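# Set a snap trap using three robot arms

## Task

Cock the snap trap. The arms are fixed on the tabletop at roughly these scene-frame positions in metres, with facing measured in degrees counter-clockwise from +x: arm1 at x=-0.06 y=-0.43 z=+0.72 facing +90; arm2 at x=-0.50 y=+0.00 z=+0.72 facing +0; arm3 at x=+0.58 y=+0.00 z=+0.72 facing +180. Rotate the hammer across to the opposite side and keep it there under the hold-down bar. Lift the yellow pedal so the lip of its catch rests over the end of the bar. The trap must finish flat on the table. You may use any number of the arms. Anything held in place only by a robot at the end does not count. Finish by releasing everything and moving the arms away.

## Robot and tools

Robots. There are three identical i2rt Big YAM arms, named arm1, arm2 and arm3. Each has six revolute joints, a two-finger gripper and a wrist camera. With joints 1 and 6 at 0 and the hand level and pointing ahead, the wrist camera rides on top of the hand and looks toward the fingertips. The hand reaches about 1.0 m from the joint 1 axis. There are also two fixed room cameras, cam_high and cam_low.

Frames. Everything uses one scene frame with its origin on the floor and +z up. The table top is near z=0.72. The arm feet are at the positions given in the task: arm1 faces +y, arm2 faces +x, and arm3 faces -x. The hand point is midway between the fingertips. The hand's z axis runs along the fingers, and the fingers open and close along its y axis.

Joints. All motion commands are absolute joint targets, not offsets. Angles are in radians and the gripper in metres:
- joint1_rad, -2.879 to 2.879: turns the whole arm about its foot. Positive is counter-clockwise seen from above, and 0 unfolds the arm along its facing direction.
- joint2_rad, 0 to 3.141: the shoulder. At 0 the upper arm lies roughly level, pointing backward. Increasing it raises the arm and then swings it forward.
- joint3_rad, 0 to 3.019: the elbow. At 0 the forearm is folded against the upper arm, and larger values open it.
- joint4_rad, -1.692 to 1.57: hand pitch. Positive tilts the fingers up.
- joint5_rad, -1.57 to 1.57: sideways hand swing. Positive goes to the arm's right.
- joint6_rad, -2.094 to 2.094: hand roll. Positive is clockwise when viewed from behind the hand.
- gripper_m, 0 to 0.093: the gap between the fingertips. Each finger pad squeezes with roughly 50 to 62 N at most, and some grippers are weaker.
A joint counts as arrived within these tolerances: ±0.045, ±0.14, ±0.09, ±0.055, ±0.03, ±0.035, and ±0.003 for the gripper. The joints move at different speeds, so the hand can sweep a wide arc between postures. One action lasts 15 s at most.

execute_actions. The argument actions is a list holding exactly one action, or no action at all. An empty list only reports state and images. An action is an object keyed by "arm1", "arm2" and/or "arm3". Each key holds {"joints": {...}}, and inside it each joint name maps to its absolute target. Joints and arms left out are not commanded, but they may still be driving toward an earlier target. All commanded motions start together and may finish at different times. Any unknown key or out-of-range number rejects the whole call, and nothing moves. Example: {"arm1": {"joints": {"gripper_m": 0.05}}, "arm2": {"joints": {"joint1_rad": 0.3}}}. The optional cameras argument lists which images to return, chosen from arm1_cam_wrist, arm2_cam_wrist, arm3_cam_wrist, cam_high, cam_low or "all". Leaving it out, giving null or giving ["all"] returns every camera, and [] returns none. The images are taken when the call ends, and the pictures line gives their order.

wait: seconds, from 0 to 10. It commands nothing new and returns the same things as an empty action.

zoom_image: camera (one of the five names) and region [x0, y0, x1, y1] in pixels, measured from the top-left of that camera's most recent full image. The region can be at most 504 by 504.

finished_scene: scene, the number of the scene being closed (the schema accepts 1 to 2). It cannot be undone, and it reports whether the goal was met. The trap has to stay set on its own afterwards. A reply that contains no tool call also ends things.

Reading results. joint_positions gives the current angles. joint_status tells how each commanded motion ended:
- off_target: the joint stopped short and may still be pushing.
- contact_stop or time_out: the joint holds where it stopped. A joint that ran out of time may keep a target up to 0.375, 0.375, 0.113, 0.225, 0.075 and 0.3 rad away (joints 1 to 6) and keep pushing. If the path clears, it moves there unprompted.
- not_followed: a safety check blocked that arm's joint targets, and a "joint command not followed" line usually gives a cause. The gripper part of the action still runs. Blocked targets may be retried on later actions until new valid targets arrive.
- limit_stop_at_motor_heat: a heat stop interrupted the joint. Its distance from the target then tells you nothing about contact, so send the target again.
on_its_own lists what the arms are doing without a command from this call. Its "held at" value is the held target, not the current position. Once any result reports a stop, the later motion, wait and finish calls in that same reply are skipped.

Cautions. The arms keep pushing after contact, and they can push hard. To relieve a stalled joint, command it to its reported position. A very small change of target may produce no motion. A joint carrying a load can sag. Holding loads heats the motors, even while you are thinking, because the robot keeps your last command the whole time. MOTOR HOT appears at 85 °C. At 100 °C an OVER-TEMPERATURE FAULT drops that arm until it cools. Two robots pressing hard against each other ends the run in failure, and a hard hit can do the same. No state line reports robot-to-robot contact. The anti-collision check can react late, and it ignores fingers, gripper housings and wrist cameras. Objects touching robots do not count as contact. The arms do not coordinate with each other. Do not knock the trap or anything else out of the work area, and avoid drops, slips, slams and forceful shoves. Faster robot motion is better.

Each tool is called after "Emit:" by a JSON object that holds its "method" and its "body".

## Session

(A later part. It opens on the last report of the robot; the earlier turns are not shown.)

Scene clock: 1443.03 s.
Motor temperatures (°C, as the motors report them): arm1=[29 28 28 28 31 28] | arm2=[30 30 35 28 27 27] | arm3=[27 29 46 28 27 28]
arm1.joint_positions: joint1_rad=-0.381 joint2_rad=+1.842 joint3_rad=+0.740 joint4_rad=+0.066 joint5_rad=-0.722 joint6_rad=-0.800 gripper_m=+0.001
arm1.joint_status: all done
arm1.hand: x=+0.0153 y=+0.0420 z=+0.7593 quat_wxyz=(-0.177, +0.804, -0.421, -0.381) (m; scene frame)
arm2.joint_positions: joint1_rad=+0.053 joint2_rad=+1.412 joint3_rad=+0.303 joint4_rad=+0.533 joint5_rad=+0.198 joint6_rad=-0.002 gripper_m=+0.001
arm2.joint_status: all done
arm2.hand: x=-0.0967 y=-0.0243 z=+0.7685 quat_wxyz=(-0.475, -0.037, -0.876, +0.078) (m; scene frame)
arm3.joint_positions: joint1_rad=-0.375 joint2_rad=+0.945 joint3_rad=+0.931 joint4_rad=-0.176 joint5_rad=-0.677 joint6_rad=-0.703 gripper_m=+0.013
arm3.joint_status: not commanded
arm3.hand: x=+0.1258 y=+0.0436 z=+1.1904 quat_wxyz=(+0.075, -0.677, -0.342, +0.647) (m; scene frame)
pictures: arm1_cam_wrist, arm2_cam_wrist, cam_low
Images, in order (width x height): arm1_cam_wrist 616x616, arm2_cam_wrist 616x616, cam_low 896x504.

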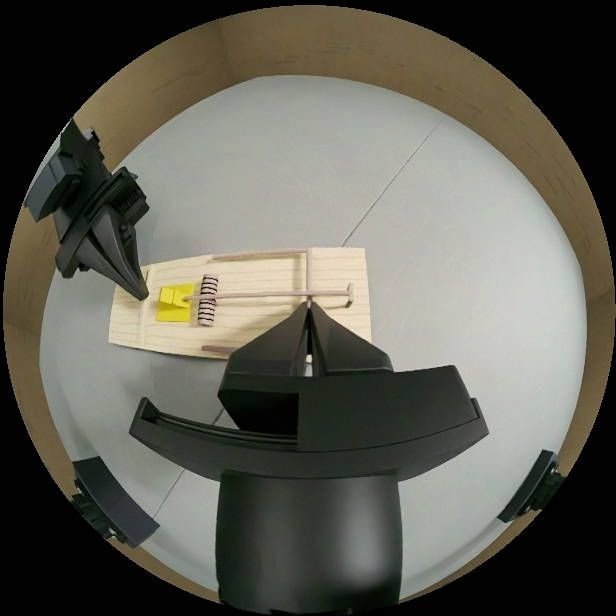

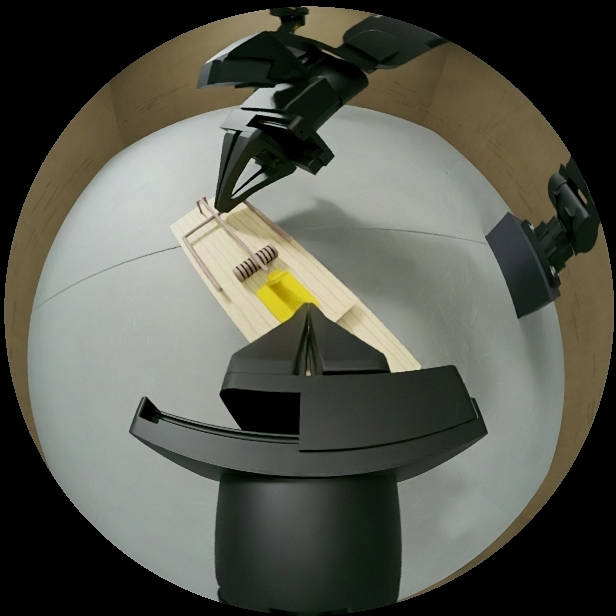

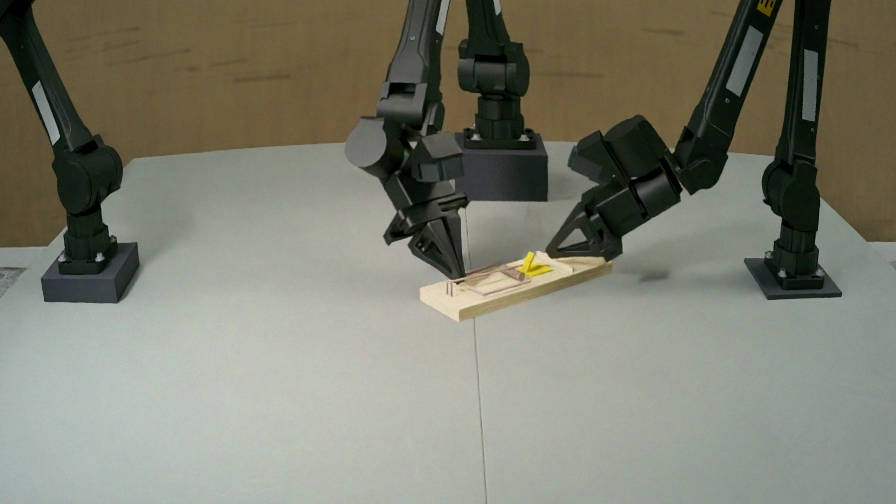

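Emit:
{"method": "execute_actions", "body": {"actions": [{"arm2": {"joints": {"joint2_rad": 1.474, "joint3_rad": 0.385, "joint4_rad": 0.503, "joint5_rad": 0.107}}}], "cameras": ["arm1_cam_wrist", "arm2_cam_wrist", "cam_low"]}}

Scene clock: 1490.03 s.
Motor temperatures (°C, as the motors report them): arm1=[29 28 29 28 30 28] | arm2=[30 30 35 28 27 27] | arm3=[27 29 47 28 27 28]
arm1.joint_positions: joint1_rad=-0.381 joint2_rad=+1.842 joint3_rad=+0.740 joint4_rad=+0.066 joint5_rad=-0.722 joint6_rad=-0.800 gripper_m=+0.001
arm1.joint_status: not commanded
arm1.hand: x=+0.0153 y=+0.0420 z=+0.7593 quat_wxyz=(-0.177, +0.804, -0.421, -0.381) (m; scene frame)
arm2.joint_positions: joint1_rad=+0.053 joint2_rad=+1.454 joint3_rad=+0.365 joint4_rad=+0.512 joint5_rad=+0.111 joint6_rad=-0.002 gripper_m=+0.001
arm2.joint_status: all done
arm2.hand: x=-0.0723 y=-0.0088 z=+0.7701 quat_wxyz=(-0.476, -0.016, -0.878, +0.039) (m; scene frame)
arm3.joint_positions: joint1_rad=-0.375 joint2_rad=+0.945 joint3_rad=+0.931 joint4_rad=-0.176 joint5_rad=-0.677 joint6_rad=-0.703 gripper_m=+0.013
arm3.joint_status: not commanded
arm3.hand: x=+0.1258 y=+0.0436 z=+1.1904 quat_wxyz=(+0.075, -0.677, -0.342, +0.647) (m; scene frame)
pictures: arm1_cam_wrist, arm2_cam_wrist, cam_low
Images, in order (width x height): arm1_cam_wrist 616x616, arm2_cam_wrist 616x616, cam_low 896x504.

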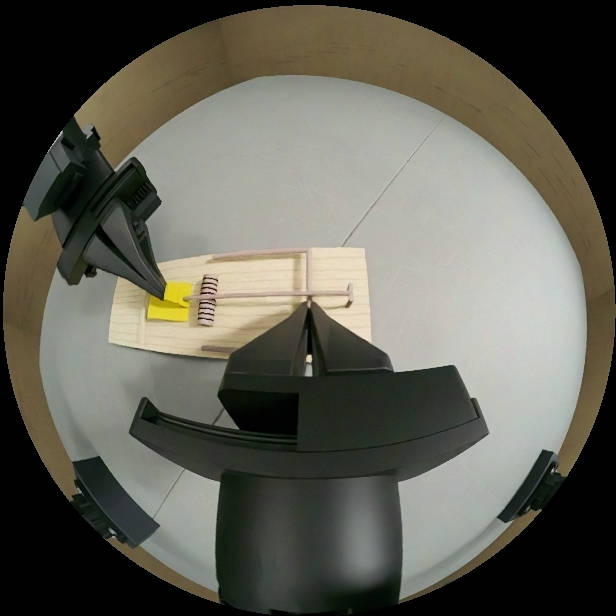

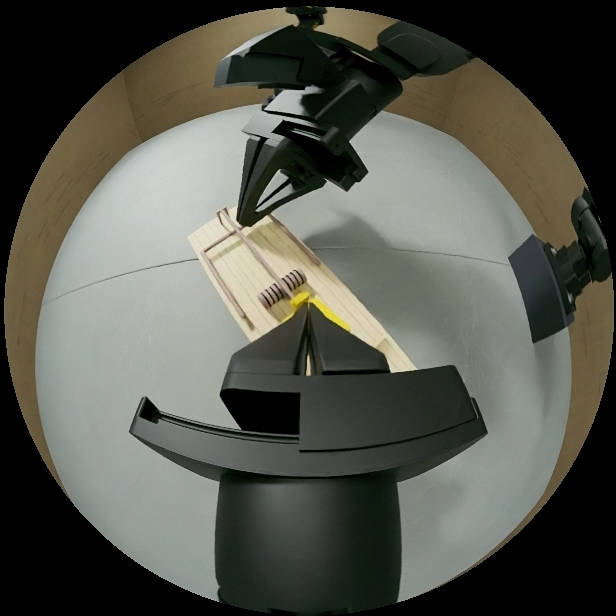

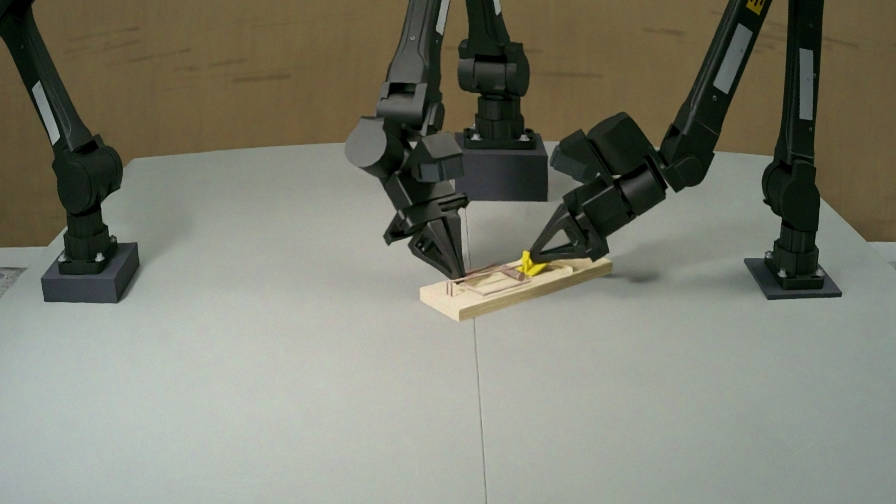

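Emit:
{"method": "zoom_image", "body": {"camera": "cam_low", "region": [485, 230, 585, 295]}}

Emit:
{"method": "zoom_image", "body": {"camera": "arm1_cam_wrist", "region": [130, 265, 230, 335]}}

Emit:
{"method": "zoom_image", "body": {"camera": "arm2_cam_wrist", "region": [250, 260, 360, 340]}}

Region (485, 230, 585, 295) of cam_low's 896x504 image, scaled by 5.040, with more detail than that image has; it fills the top 328 rows of this view, and the rest is white.

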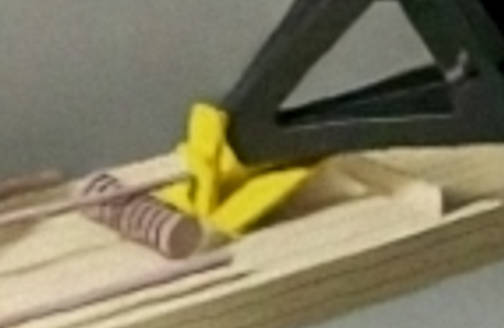

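Region (130, 265, 230, 335) of arm1_cam_wrist's 616x616 image, scaled by 5.040, with more detail than that image has; it fills the top 353 rows of this view, and the rest is white.

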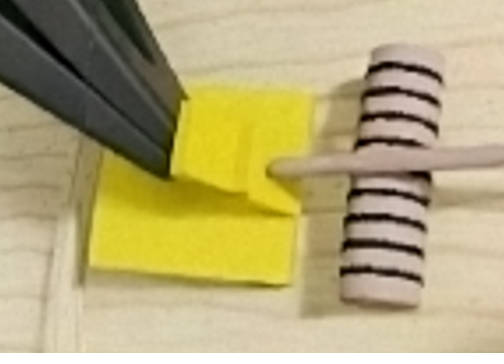

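Region (250, 260, 360, 340) of arm2_cam_wrist's 616x616 image, scaled by 4.582, with more detail than that image has; it fills the top 367 rows of this view, and the rest is white.

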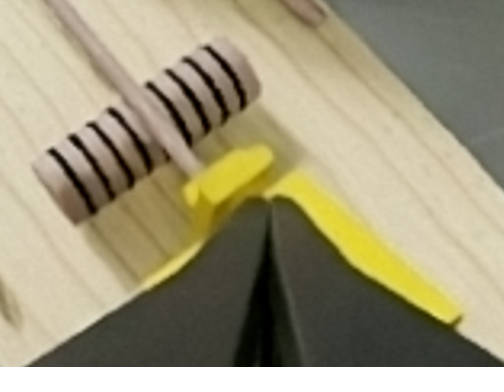

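Emit:
{"method": "execute_actions", "body": {"actions": [{"arm1": {"joints": {"joint2_rad": 1.894}}, "arm2": {"joints": {"joint3_rad": 0.397, "joint5_rad": 0.089}}}], "cameras": ["arm1_cam_wrist", "arm2_cam_wrist", "cam_low"]}}

Scene clock: 1538.60 s.
Motor temperatures (°C, as the motors report them): arm1=[29 28 29 28 30 28] | arm2=[30 30 36 27 27 27] | arm3=[27 28 47 28 27 28]
arm1.joint_positions: joint1_rad=-0.381 joint2_rad=+1.842 joint3_rad=+0.740 joint4_rad=+0.066 joint5_rad=-0.722 joint6_rad=-0.800 gripper_m=+0.001
arm1.joint_status: all done
arm1.hand: x=+0.0153 y=+0.0421 z=+0.7595 quat_wxyz=(-0.178, +0.804, -0.421, -0.381) (m; scene frame)
arm2.joint_positions: joint1_rad=+0.053 joint2_rad=+1.454 joint3_rad=+0.365 joint4_rad=+0.512 joint5_rad=+0.096 joint6_rad=-0.002 gripper_m=+0.001
arm2.joint_status: all done
arm2.hand: x=-0.0721 y=-0.0064 z=+0.7700 quat_wxyz=(-0.476, -0.013, -0.879, +0.033) (m; scene frame)
arm3.joint_positions: joint1_rad=-0.375 joint2_rad=+0.945 joint3_rad=+0.931 joint4_rad=-0.176 joint5_rad=-0.677 joint6_rad=-0.703 gripper_m=+0.013
arm3.joint_status: not commanded
arm3.hand: x=+0.1258 y=+0.0436 z=+1.1904 quat_wxyz=(+0.075, -0.677, -0.342, +0.647) (m; scene frame)
pictures: arm1_cam_wrist, arm2_cam_wrist, cam_low
Images, in order (width x height): arm1_cam_wrist 616x616, arm2_cam_wrist 616x616, cam_low 896x504.

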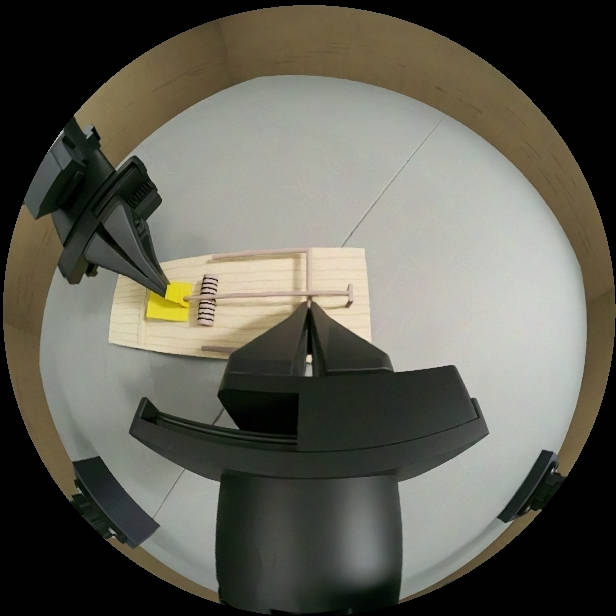

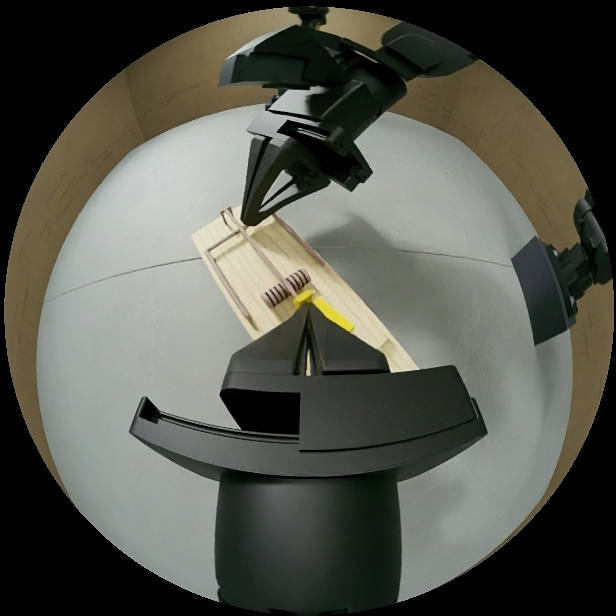

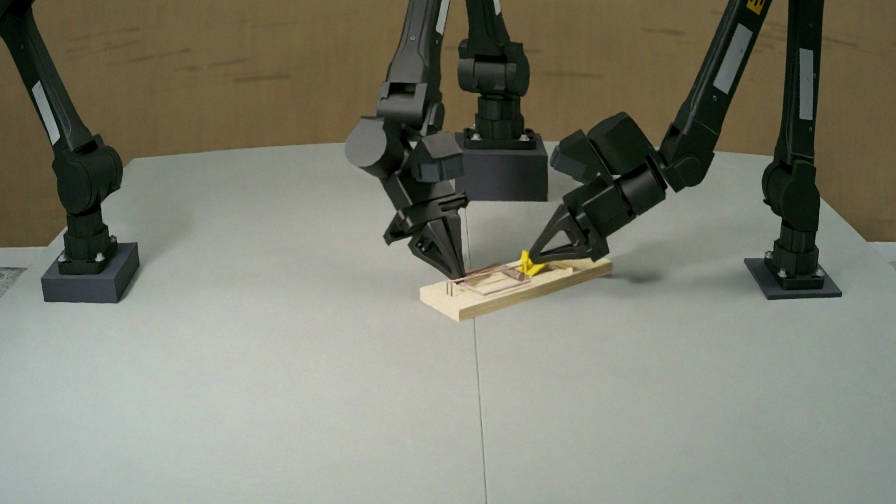

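Emit:
{"method": "zoom_image", "body": {"camera": "cam_low", "region": [485, 230, 585, 295]}}

Emit:
{"method": "zoom_image", "body": {"camera": "arm1_cam_wrist", "region": [130, 265, 230, 335]}}

Region (485, 230, 585, 295) of cam_low's 896x504 image, scaled by 5.040, with more detail than that image has; it fills the top 328 rows of this view, and the rest is white.

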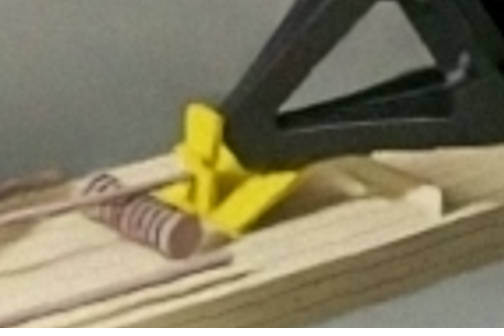

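Region (130, 265, 230, 335) of arm1_cam_wrist's 616x616 image, scaled by 5.040, with more detail than that image has; it fills the top 353 rows of this view, and the rest is white.

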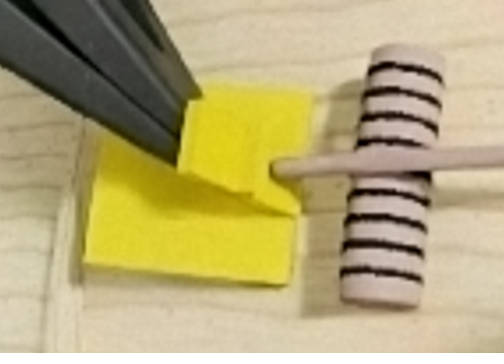

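Emit:
{"method": "execute_actions", "body": {"actions": [{"arm2": {"joints": {"joint3_rad": 0.403, "joint5_rad": 0.079}}}], "cameras": ["arm1_cam_wrist", "arm2_cam_wrist", "cam_low"]}}

Scene clock: 1557.73 s.
Motor temperatures (°C, as the motors report them): arm1=[29 28 29 28 30 28] | arm2=[30 30 37 27 27 27] | arm3=[27 28 47 28 27 28]
arm1.joint_positions: joint1_rad=-0.381 joint2_rad=+1.842 joint3_rad=+0.740 joint4_rad=+0.066 joint5_rad=-0.722 joint6_rad=-0.800 gripper_m=+0.001
arm1.joint_status: not commanded
arm1.hand: x=+0.0153 y=+0.0421 z=+0.7595 quat_wxyz=(-0.178, +0.804, -0.421, -0.381) (m; scene frame)
arm2.joint_positions: joint1_rad=+0.052 joint2_rad=+1.454 joint3_rad=+0.366 joint4_rad=+0.511 joint5_rad=+0.090 joint6_rad=-0.002 gripper_m=+0.001
arm2.joint_status: all done
arm2.hand: x=-0.0716 y=-0.0059 z=+0.7703 quat_wxyz=(-0.477, -0.012, -0.878, +0.031) (m; scene frame)
arm3.joint_positions: joint1_rad=-0.375 joint2_rad=+0.945 joint3_rad=+0.931 joint4_rad=-0.176 joint5_rad=-0.677 joint6_rad=-0.703 gripper_m=+0.013
arm3.joint_status: not commanded
arm3.hand: x=+0.1258 y=+0.0436 z=+1.1904 quat_wxyz=(+0.075, -0.677, -0.342, +0.647) (m; scene frame)
pictures: arm1_cam_wrist, arm2_cam_wrist, cam_low
Images, in order (width x height): arm1_cam_wrist 616x616, arm2_cam_wrist 616x616, cam_low 896x504.

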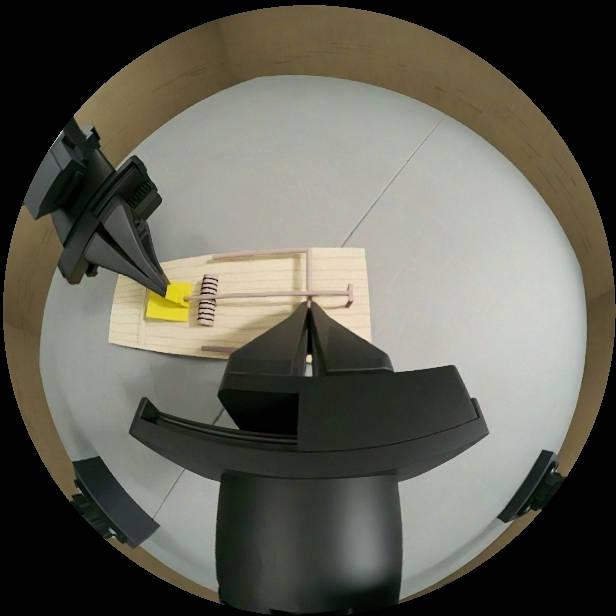

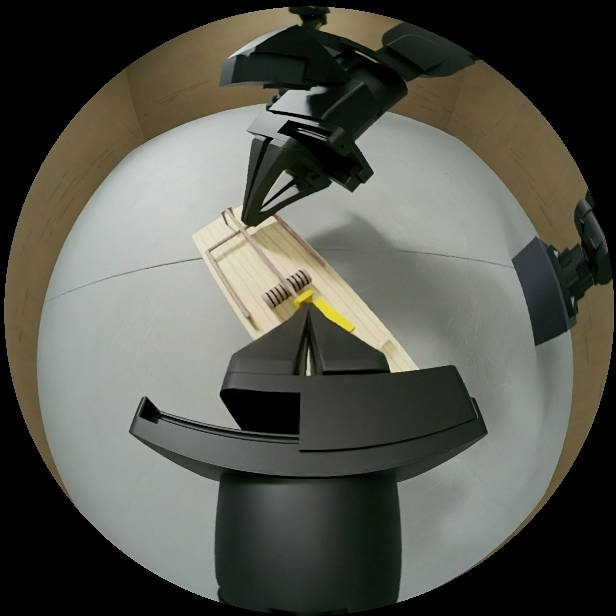

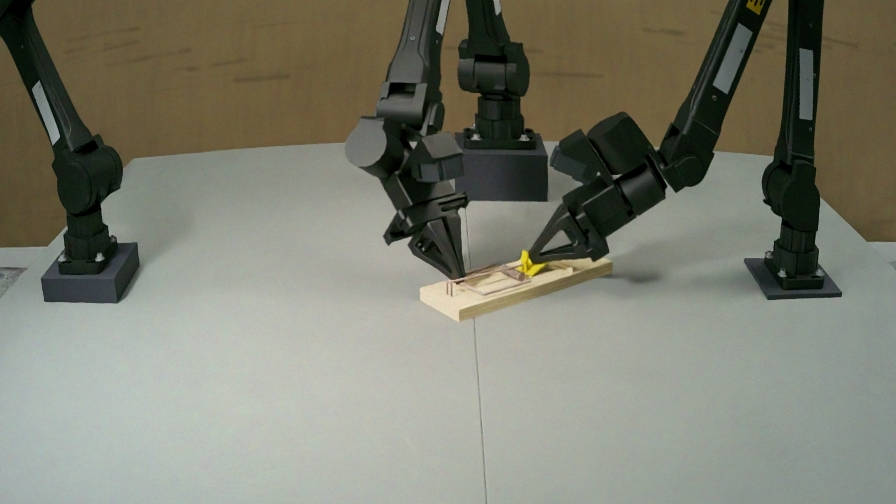

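Emit:
{"method": "execute_actions", "body": {"actions": []}}

Scene clock: 1567.83 s.
Motor temperatures (°C, as the motors report them): arm1=[29 28 29 28 30 28] | arm2=[30 30 37 27 27 27] | arm3=[27 28 47 28 27 28]
arm1.joint_positions: joint1_rad=-0.381 joint2_rad=+1.842 joint3_rad=+0.740 joint4_rad=+0.066 joint5_rad=-0.722 joint6_rad=-0.800 gripper_m=+0.001
arm1.joint_status: not commanded
arm1.hand: x=+0.0153 y=+0.0421 z=+0.7595 quat_wxyz=(-0.178, +0.804, -0.421, -0.381) (m; scene frame)
arm2.joint_positions: joint1_rad=+0.052 joint2_rad=+1.454 joint3_rad=+0.366 joint4_rad=+0.511 joint5_rad=+0.090 joint6_rad=-0.002 gripper_m=+0.001
arm2.joint_status: all done
arm2.hand: x=-0.0716 y=-0.0059 z=+0.7703 quat_wxyz=(-0.477, -0.012, -0.878, +0.031) (m; scene frame)
arm3.joint_positions: joint1_rad=-0.375 joint2_rad=+0.945 joint3_rad=+0.931 joint4_rad=-0.176 joint5_rad=-0.677 joint6_rad=-0.703 gripper_m=+0.013
arm3.joint_status: not commanded
arm3.hand: x=+0.1258 y=+0.0436 z=+1.1904 quat_wxyz=(+0.075, -0.677, -0.342, +0.647) (m; scene frame)
pictures: arm1_cam_wrist, arm2_cam_wrist, arm3_cam_wrist, cam_high, cam_low
Images, in order (width x height): arm1_cam_wrist 616x616, arm2_cam_wrist 616x616, arm3_cam_wrist 616x616, cam_high 896x504, cam_low 896x504.

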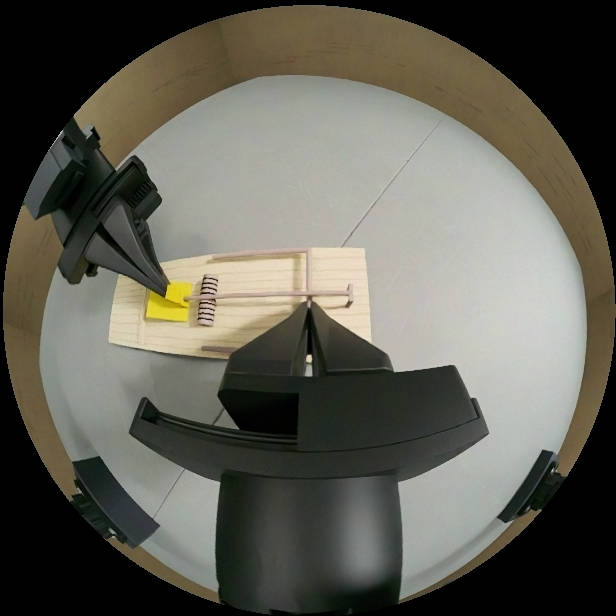

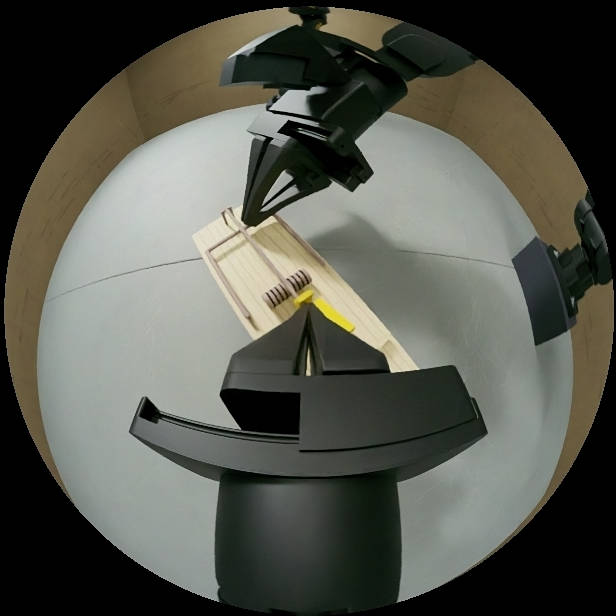

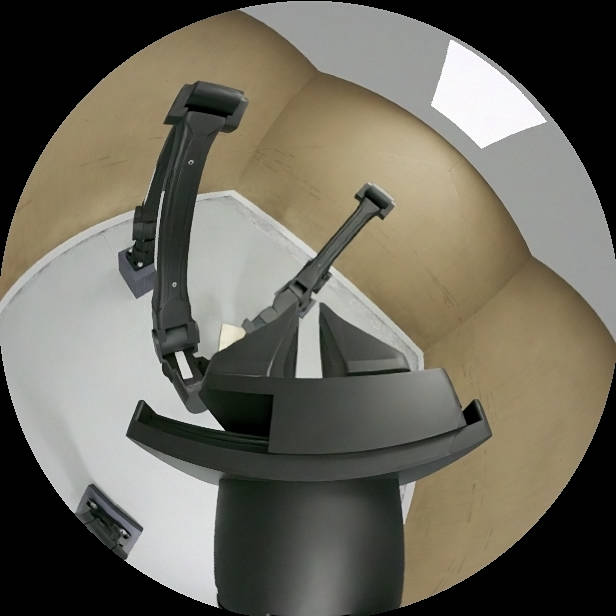

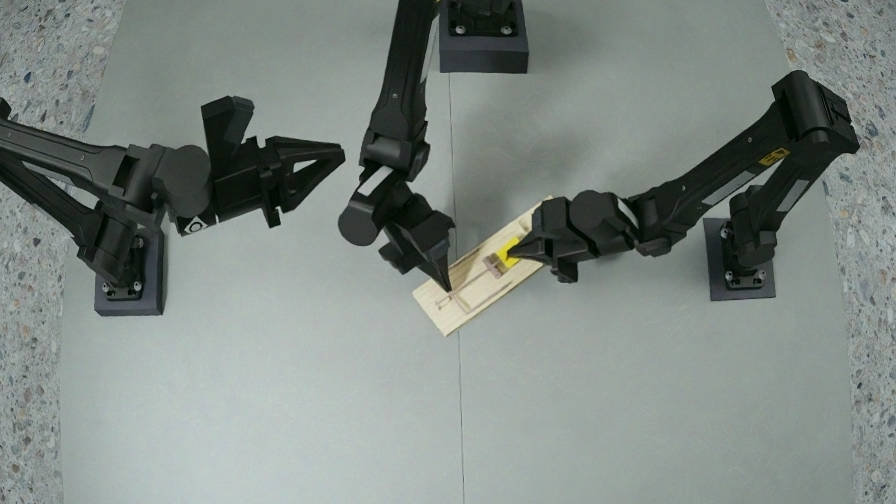

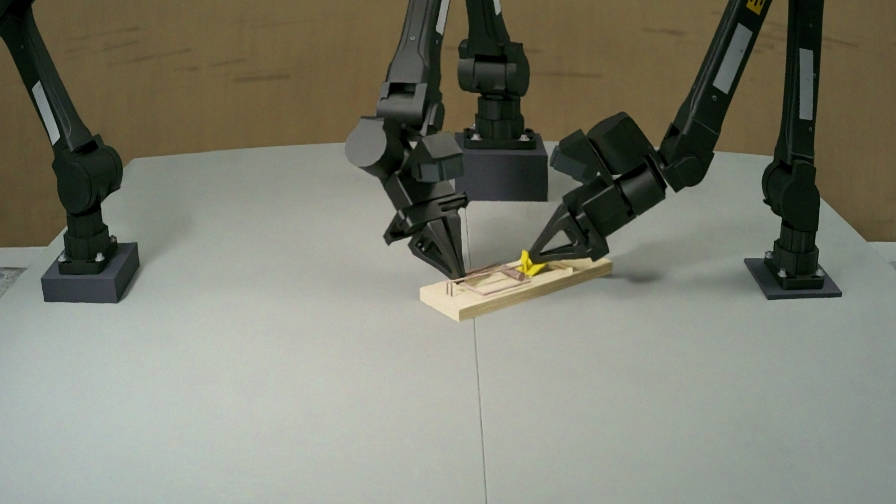

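Emit:
{"method": "zoom_image", "body": {"camera": "cam_low", "region": [485, 230, 585, 295]}}

Emit:
{"method": "zoom_image", "body": {"camera": "arm1_cam_wrist", "region": [130, 265, 230, 335]}}

Region (485, 230, 585, 295) of cam_low's 896x504 image, scaled by 5.040, with more detail than that image has; it fills the top 328 rows of this view, and the rest is white.

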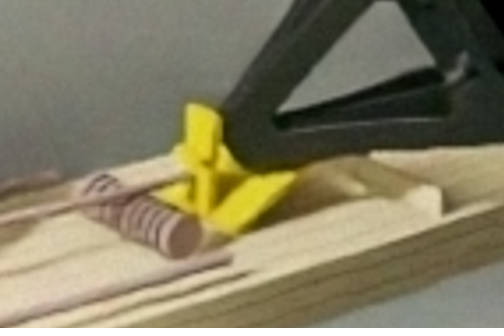

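Region (130, 265, 230, 335) of arm1_cam_wrist's 616x616 image, scaled by 5.040, with more detail than that image has; it fills the top 353 rows of this view, and the rest is white.

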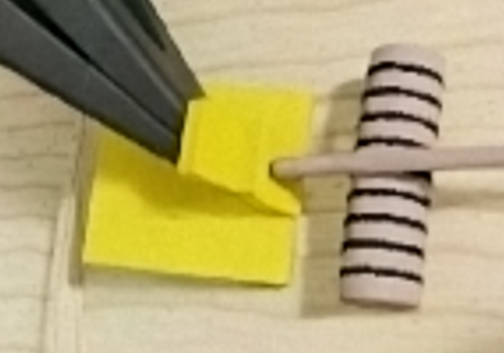

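Emit:
{"method": "execute_actions", "body": {"actions": [{"arm1":{"joints":{"joint2_rad":1.874}}}], "cameras": ["arm1_cam_wrist","cam_low"]}}

Scene clock: 1573.63 s.
Motor temperatures (°C, as the motors report them): arm1=[29 28 29 28 30 28] | arm2=[30 30 37 27 27 27] | arm3=[27 28 47 28 27 28]
arm1.joint_positions: joint1_rad=-0.381 joint2_rad=+1.826 joint3_rad=+0.740 joint4_rad=+0.066 joint5_rad=-0.723 joint6_rad=-0.801 gripper_m=+0.001
arm1.joint_status: all done
arm1.hand: x=+0.0161 y=+0.0445 z=+0.7666 quat_wxyz=(-0.185, +0.804, -0.417, -0.382) (m; scene frame)
arm2.joint_positions: joint1_rad=+0.052 joint2_rad=+1.454 joint3_rad=+0.370 joint4_rad=+0.511 joint5_rad=+0.084 joint6_rad=-0.002 gripper_m=+0.001
arm2.joint_status: not commanded
arm2.hand: x=-0.0697 y=-0.0047 z=+0.7717 quat_wxyz=(-0.478, -0.010, -0.878, +0.028) (m; scene frame)
arm3.joint_positions: joint1_rad=-0.375 joint2_rad=+0.945 joint3_rad=+0.931 joint4_rad=-0.176 joint5_rad=-0.677 joint6_rad=-0.703 gripper_m=+0.013
arm3.joint_status: not commanded
arm3.hand: x=+0.1258 y=+0.0436 z=+1.1904 quat_wxyz=(+0.075, -0.677, -0.342, +0.647) (m; scene frame)
pictures: arm1_cam_wrist, cam_low
Images, in order (width x height): arm1_cam_wrist 616x616, cam_low 896x504.

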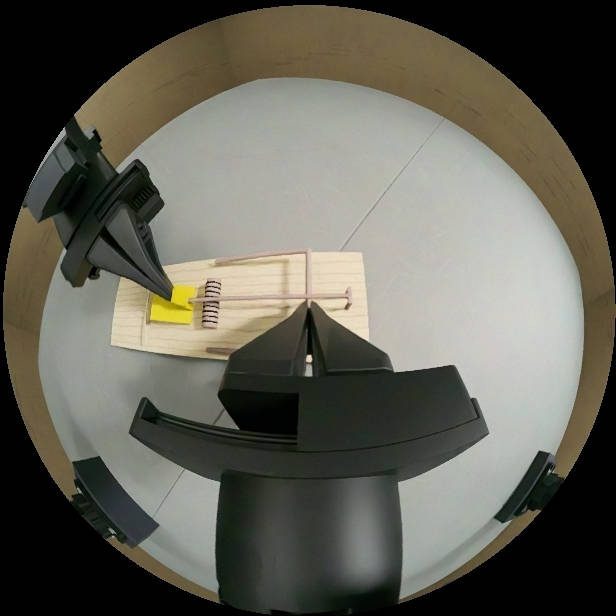

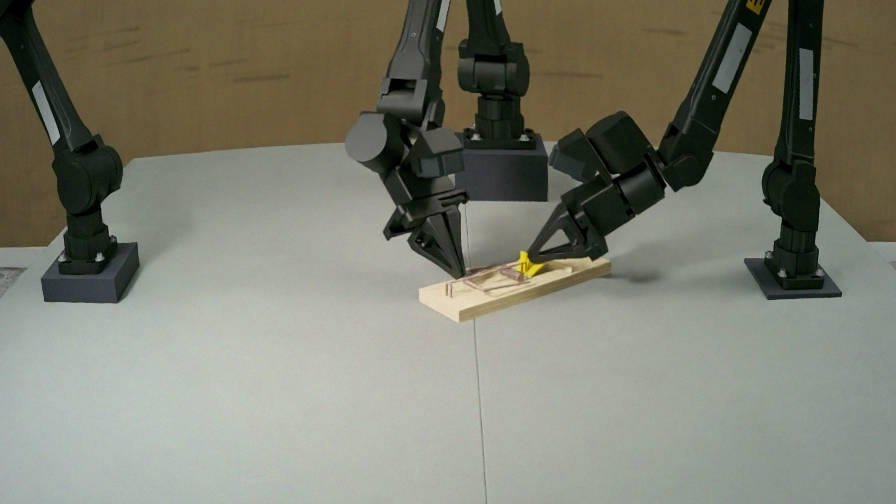

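Emit:
{"method": "zoom_image", "body": {"camera": "cam_low", "region": [485, 230, 585, 295]}}

Emit:
{"method": "zoom_image", "body": {"camera": "arm1_cam_wrist", "region": [130, 265, 230, 335]}}

Region (485, 230, 585, 295) of cam_low's 896x504 image, scaled by 5.040, with more detail than that image has; it fills the top 328 rows of this view, and the rest is white.

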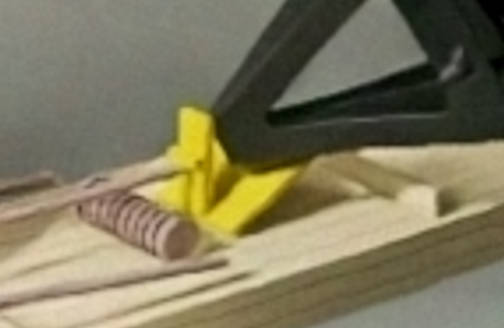

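Region (130, 265, 230, 335) of arm1_cam_wrist's 616x616 image, scaled by 5.040, with more detail than that image has; it fills the top 353 rows of this view, and the rest is white.

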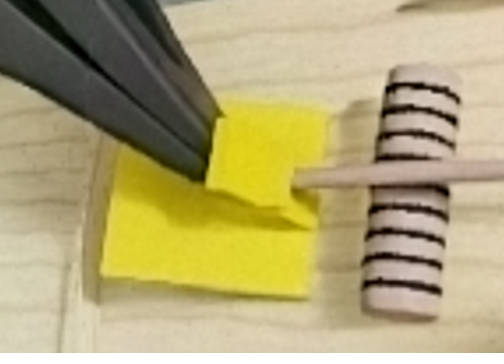

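Emit:
{"method": "execute_actions", "body": {"actions": [{"arm1":{"joints":{"joint2_rad":1.842,"joint3_rad":0.748,"joint4_rad":0.062,"joint5_rad":-0.718}},"arm2":{"joints":{"joint3_rad":0.392}}}], "cameras": ["arm1_cam_wrist","cam_low"]}}

Emit:
{"method": "zoom_image", "body": {"camera": "cam_low", "region": [430, 225, 585, 325]}}

Emit:
{"method": "zoom_image", "body": {"camera": "arm1_cam_wrist", "region": [130, 265, 230, 335]}}

Scene clock: 1582.83 s.
Motor temperatures (°C, as the motors report them): arm1=[29 28 29 28 30 28] | arm2=[30 30 37 27 27 27] | arm3=[27 28 47 28 27 28]
arm1.joint_positions: joint1_rad=-0.381 joint2_rad=+1.825 joint3_rad=+0.740 joint4_rad=+0.066 joint5_rad=-0.726 joint6_rad=-0.801 gripper_m=+0.001
arm1.joint_status: all done
arm1.hand: x=+0.0158 y=+0.0448 z=+0.7673 quat_wxyz=(-0.185, +0.804, -0.416, -0.384) (m; scene frame)
arm2.joint_positions: joint1_rad=+0.052 joint2_rad=+1.454 joint3_rad=+0.370 joint4_rad=+0.511 joint5_rad=+0.084 joint6_rad=-0.002 gripper_m=+0.001
arm2.joint_status: all done
arm2.hand: x=-0.0697 y=-0.0047 z=+0.7717 quat_wxyz=(-0.478, -0.010, -0.878, +0.028) (m; scene frame)
arm3.joint_positions: joint1_rad=-0.375 joint2_rad=+0.945 joint3_rad=+0.931 joint4_rad=-0.176 joint5_rad=-0.677 joint6_rad=-0.703 gripper_m=+0.013
arm3.joint_status: not commanded
arm3.hand: x=+0.1258 y=+0.0436 z=+1.1904 quat_wxyz=(+0.075, -0.677, -0.342, +0.647) (m; scene frame)
pictures: arm1_cam_wrist, cam_low
Images, in order (width x height): arm1_cam_wrist 616x616, cam_low 896x504.

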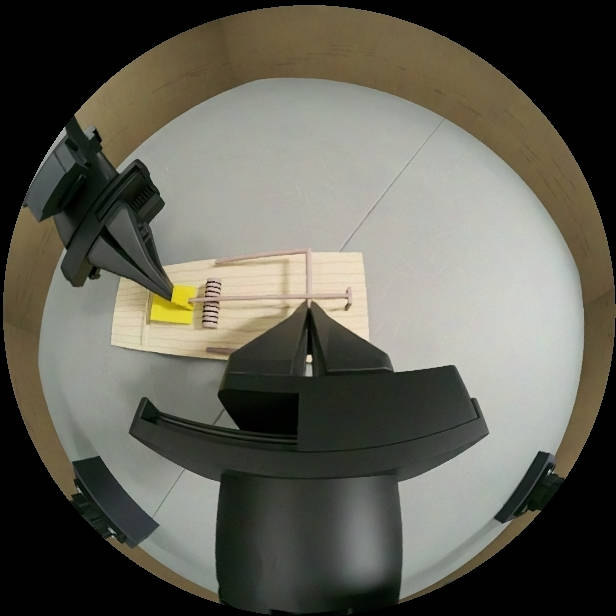

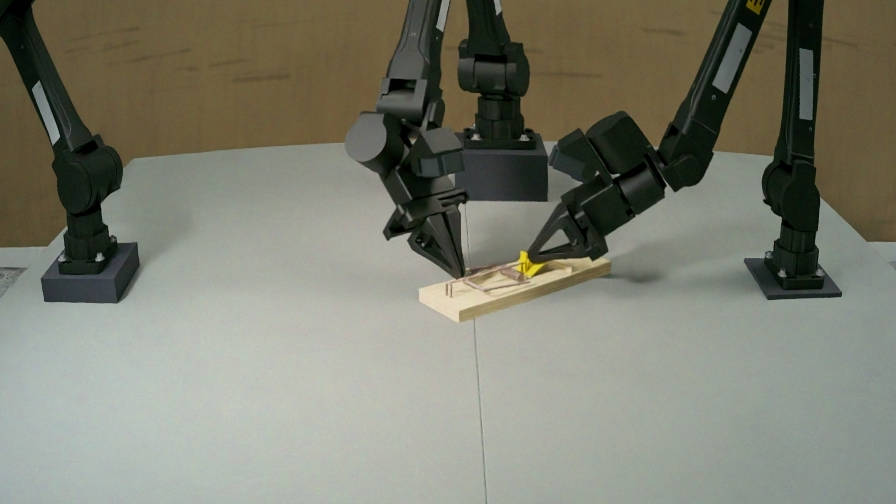

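Region (430, 225, 585, 325) of cam_low's 896x504 image, scaled by 3.252, with more detail than that image has; it fills the top 325 rows of this view, and the rest is white.

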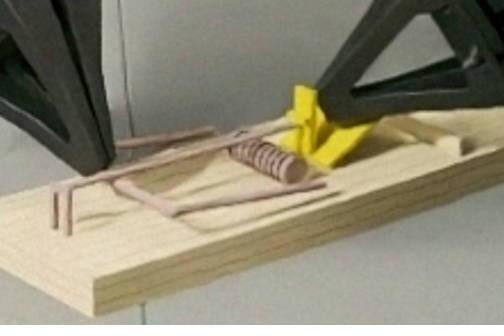

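Region (130, 265, 230, 335) of arm1_cam_wrist's 616x616 image, scaled by 5.040, with more detail than that image has; it fills the top 353 rows of this view, and the rest is white.

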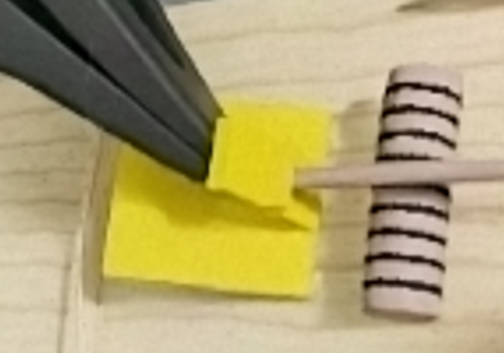

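Emit:
{"method": "execute_actions", "body": {"actions": [{"arm1":{"joints":{"joint2_rad":1.828,"joint5_rad":-0.726,"gripper_m":0.009}},"arm2":{"joints":{"joint3_rad":0.382}}}], "cameras": ["arm1_cam_wrist","cam_low"]}}

Emit:
{"method": "zoom_image", "body": {"camera": "cam_low", "region": [430, 225, 585, 325]}}

Emit:
{"method": "zoom_image", "body": {"camera": "arm1_cam_wrist", "region": [260, 260, 370, 340]}}

Scene clock: 1601.50 s.
Motor temperatures (°C, as the motors report them): arm1=[29 28 29 28 30 28] | arm2=[30 30 37 27 27 27] | arm3=[27 28 47 28 27 28]
arm1.joint_positions: joint1_rad=-0.381 joint2_rad=+1.825 joint3_rad=+0.740 joint4_rad=+0.066 joint5_rad=-0.726 joint6_rad=-0.802 gripper_m=+0.009
arm1.joint_status: all done
arm1.hand: x=+0.0158 y=+0.0448 z=+0.7673 quat_wxyz=(-0.185, +0.804, -0.416, -0.384) (m; scene frame)
arm2.joint_positions: joint1_rad=+0.052 joint2_rad=+1.454 joint3_rad=+0.370 joint4_rad=+0.511 joint5_rad=+0.084 joint6_rad=-0.002 gripper_m=+0.001
arm2.joint_status: all done
arm2.hand: x=-0.0697 y=-0.0047 z=+0.7717 quat_wxyz=(-0.478, -0.010, -0.878, +0.028) (m; scene frame)
arm3.joint_positions: joint1_rad=-0.375 joint2_rad=+0.945 joint3_rad=+0.931 joint4_rad=-0.176 joint5_rad=-0.677 joint6_rad=-0.703 gripper_m=+0.013
arm3.joint_status: not commanded
arm3.hand: x=+0.1258 y=+0.0436 z=+1.1904 quat_wxyz=(+0.075, -0.677, -0.342, +0.647) (m; scene frame)
pictures: arm1_cam_wrist, cam_low
Images, in order (width x height): arm1_cam_wrist 616x616, cam_low 896x504.

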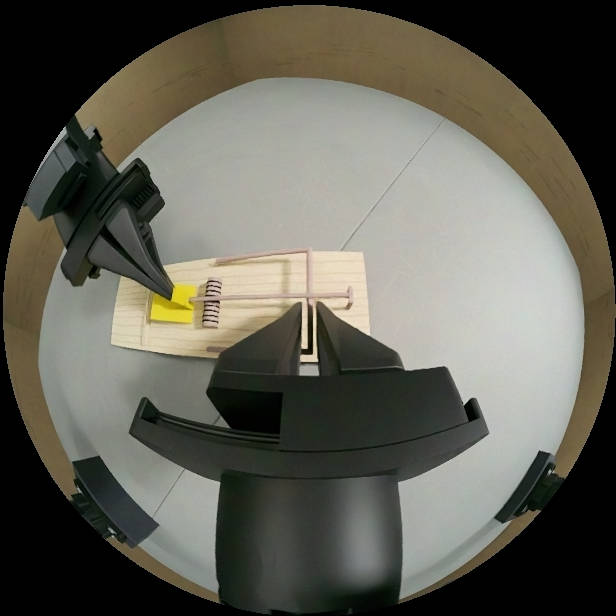

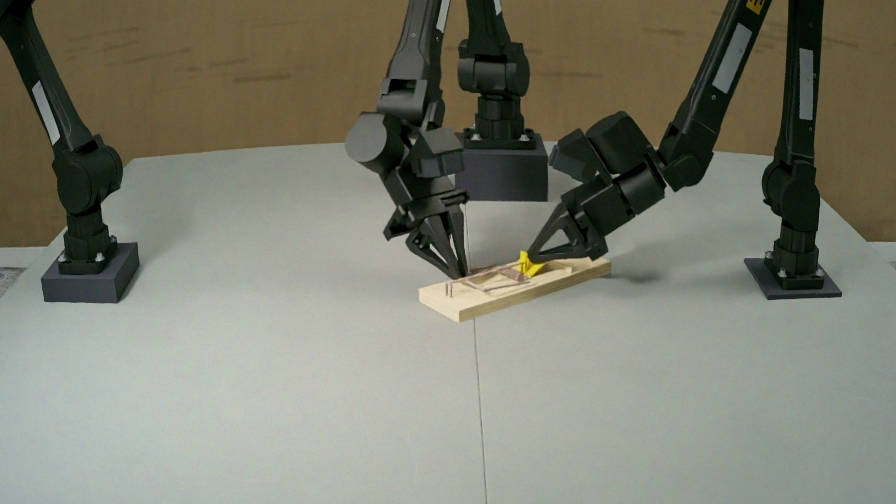

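Region (430, 225, 585, 325) of cam_low's 896x504 image, scaled by 3.252, with more detail than that image has; it fills the top 325 rows of this view, and the rest is white.

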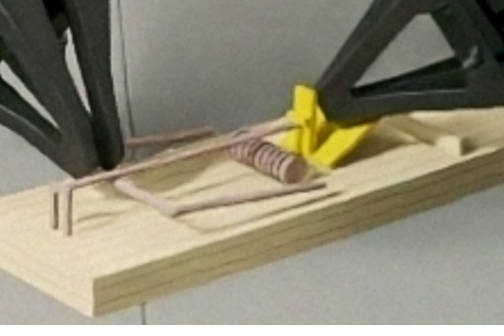

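Region (260, 260, 370, 340) of arm1_cam_wrist's 616x616 image, scaled by 4.582, with more detail than that image has; it fills the top 367 rows of this view, and the rest is white.

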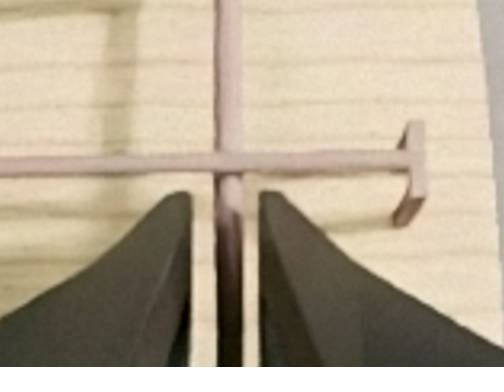

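Emit:
{"method": "execute_actions", "body": {"actions": [{"arm1":{"joints":{"joint2_rad":1.28,"gripper_m":0.013}},"arm2":{"joints":{"joint2_rad":0.91,"joint3_rad":0.376}},"arm3":{"joints":{"joint2_rad":0.6}}}], "cameras": ["cam_high","cam_low"]}}

Emit:
{"method": "zoom_image", "body": {"camera": "cam_low", "region": [410, 215, 620, 335]}}

Scene clock: 1634.57 s.
Motor temperatures (°C, as the motors report them): arm1=[29 29 30 28 30 28] | arm2=[30 30 36 27 27 27] | arm3=[27 28 48 28 27 28]
arm1.joint_positions: joint1_rad=-0.381 joint2_rad=+1.263 joint3_rad=+0.740 joint4_rad=+0.066 joint5_rad=-0.726 joint6_rad=-0.802 gripper_m=+0.013
arm1.joint_status: all done
arm1.hand: x=+0.0234 y=+0.0615 z=+1.0295 quat_wxyz=(-0.428, +0.766, -0.281, -0.389) (m; scene frame)
arm2.joint_positions: joint1_rad=+0.052 joint2_rad=+0.913 joint3_rad=+0.370 joint4_rad=+0.506 joint5_rad=+0.083 joint6_rad=-0.002 gripper_m=+0.001
arm2.joint_status: all done
arm2.hand: x=-0.0834 y=-0.0068 z=+0.9931 quat_wxyz=(-0.694, -0.022, -0.720, +0.019) (m; scene frame)
arm3.joint_positions: joint1_rad=-0.375 joint2_rad=+0.594 joint3_rad=+0.929 joint4_rad=-0.176 joint5_rad=-0.678 joint6_rad=-0.703 gripper_m=+0.013
arm3.joint_status: all done
arm3.hand: x=+0.2470 y=+0.0012 z=+1.3151 quat_wxyz=(+0.168, -0.557, -0.361, +0.729) (m; scene frame)
pictures: cam_high, cam_low
Images, in order (width x height): cam_high 896x504, cam_low 896x504.

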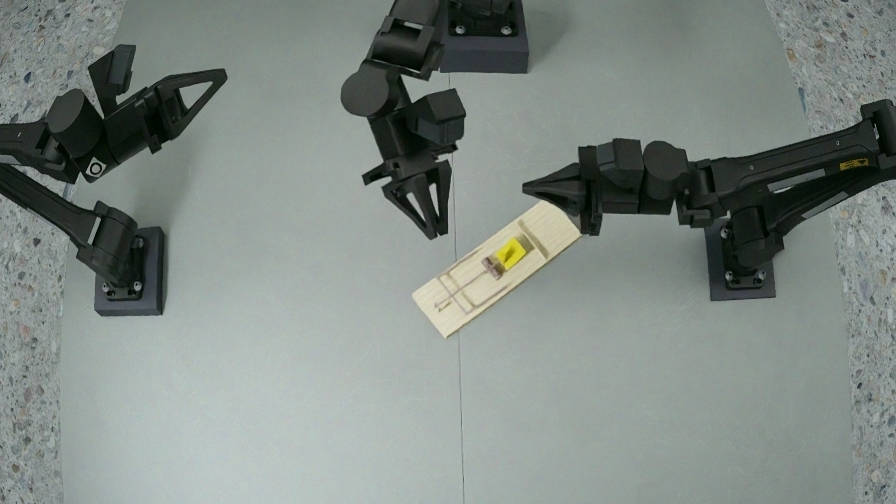

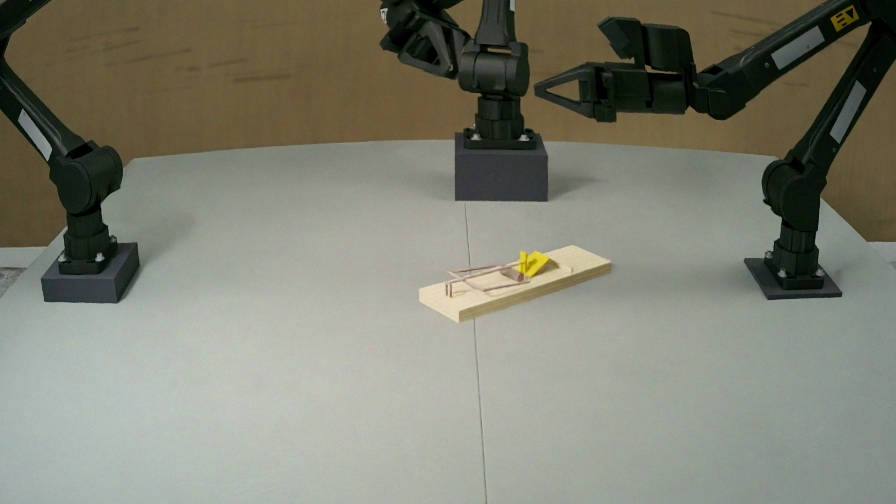

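Region (410, 215, 620, 335) of cam_low's 896x504 image, scaled by 2.400, with more detail than that image has; it fills the top 288 rows of this view, and the rest is white.

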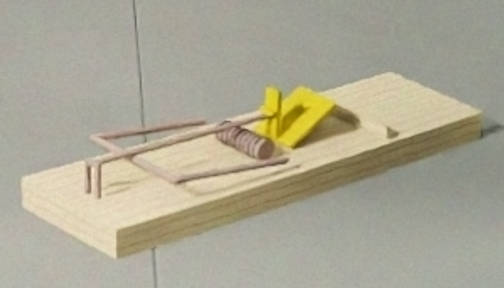

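The trap is set and lying flat, and all three arms are clear.

Emit:
{"method": "finished_scene", "body": {"scene": 2}}

The scene is finished: the task was done.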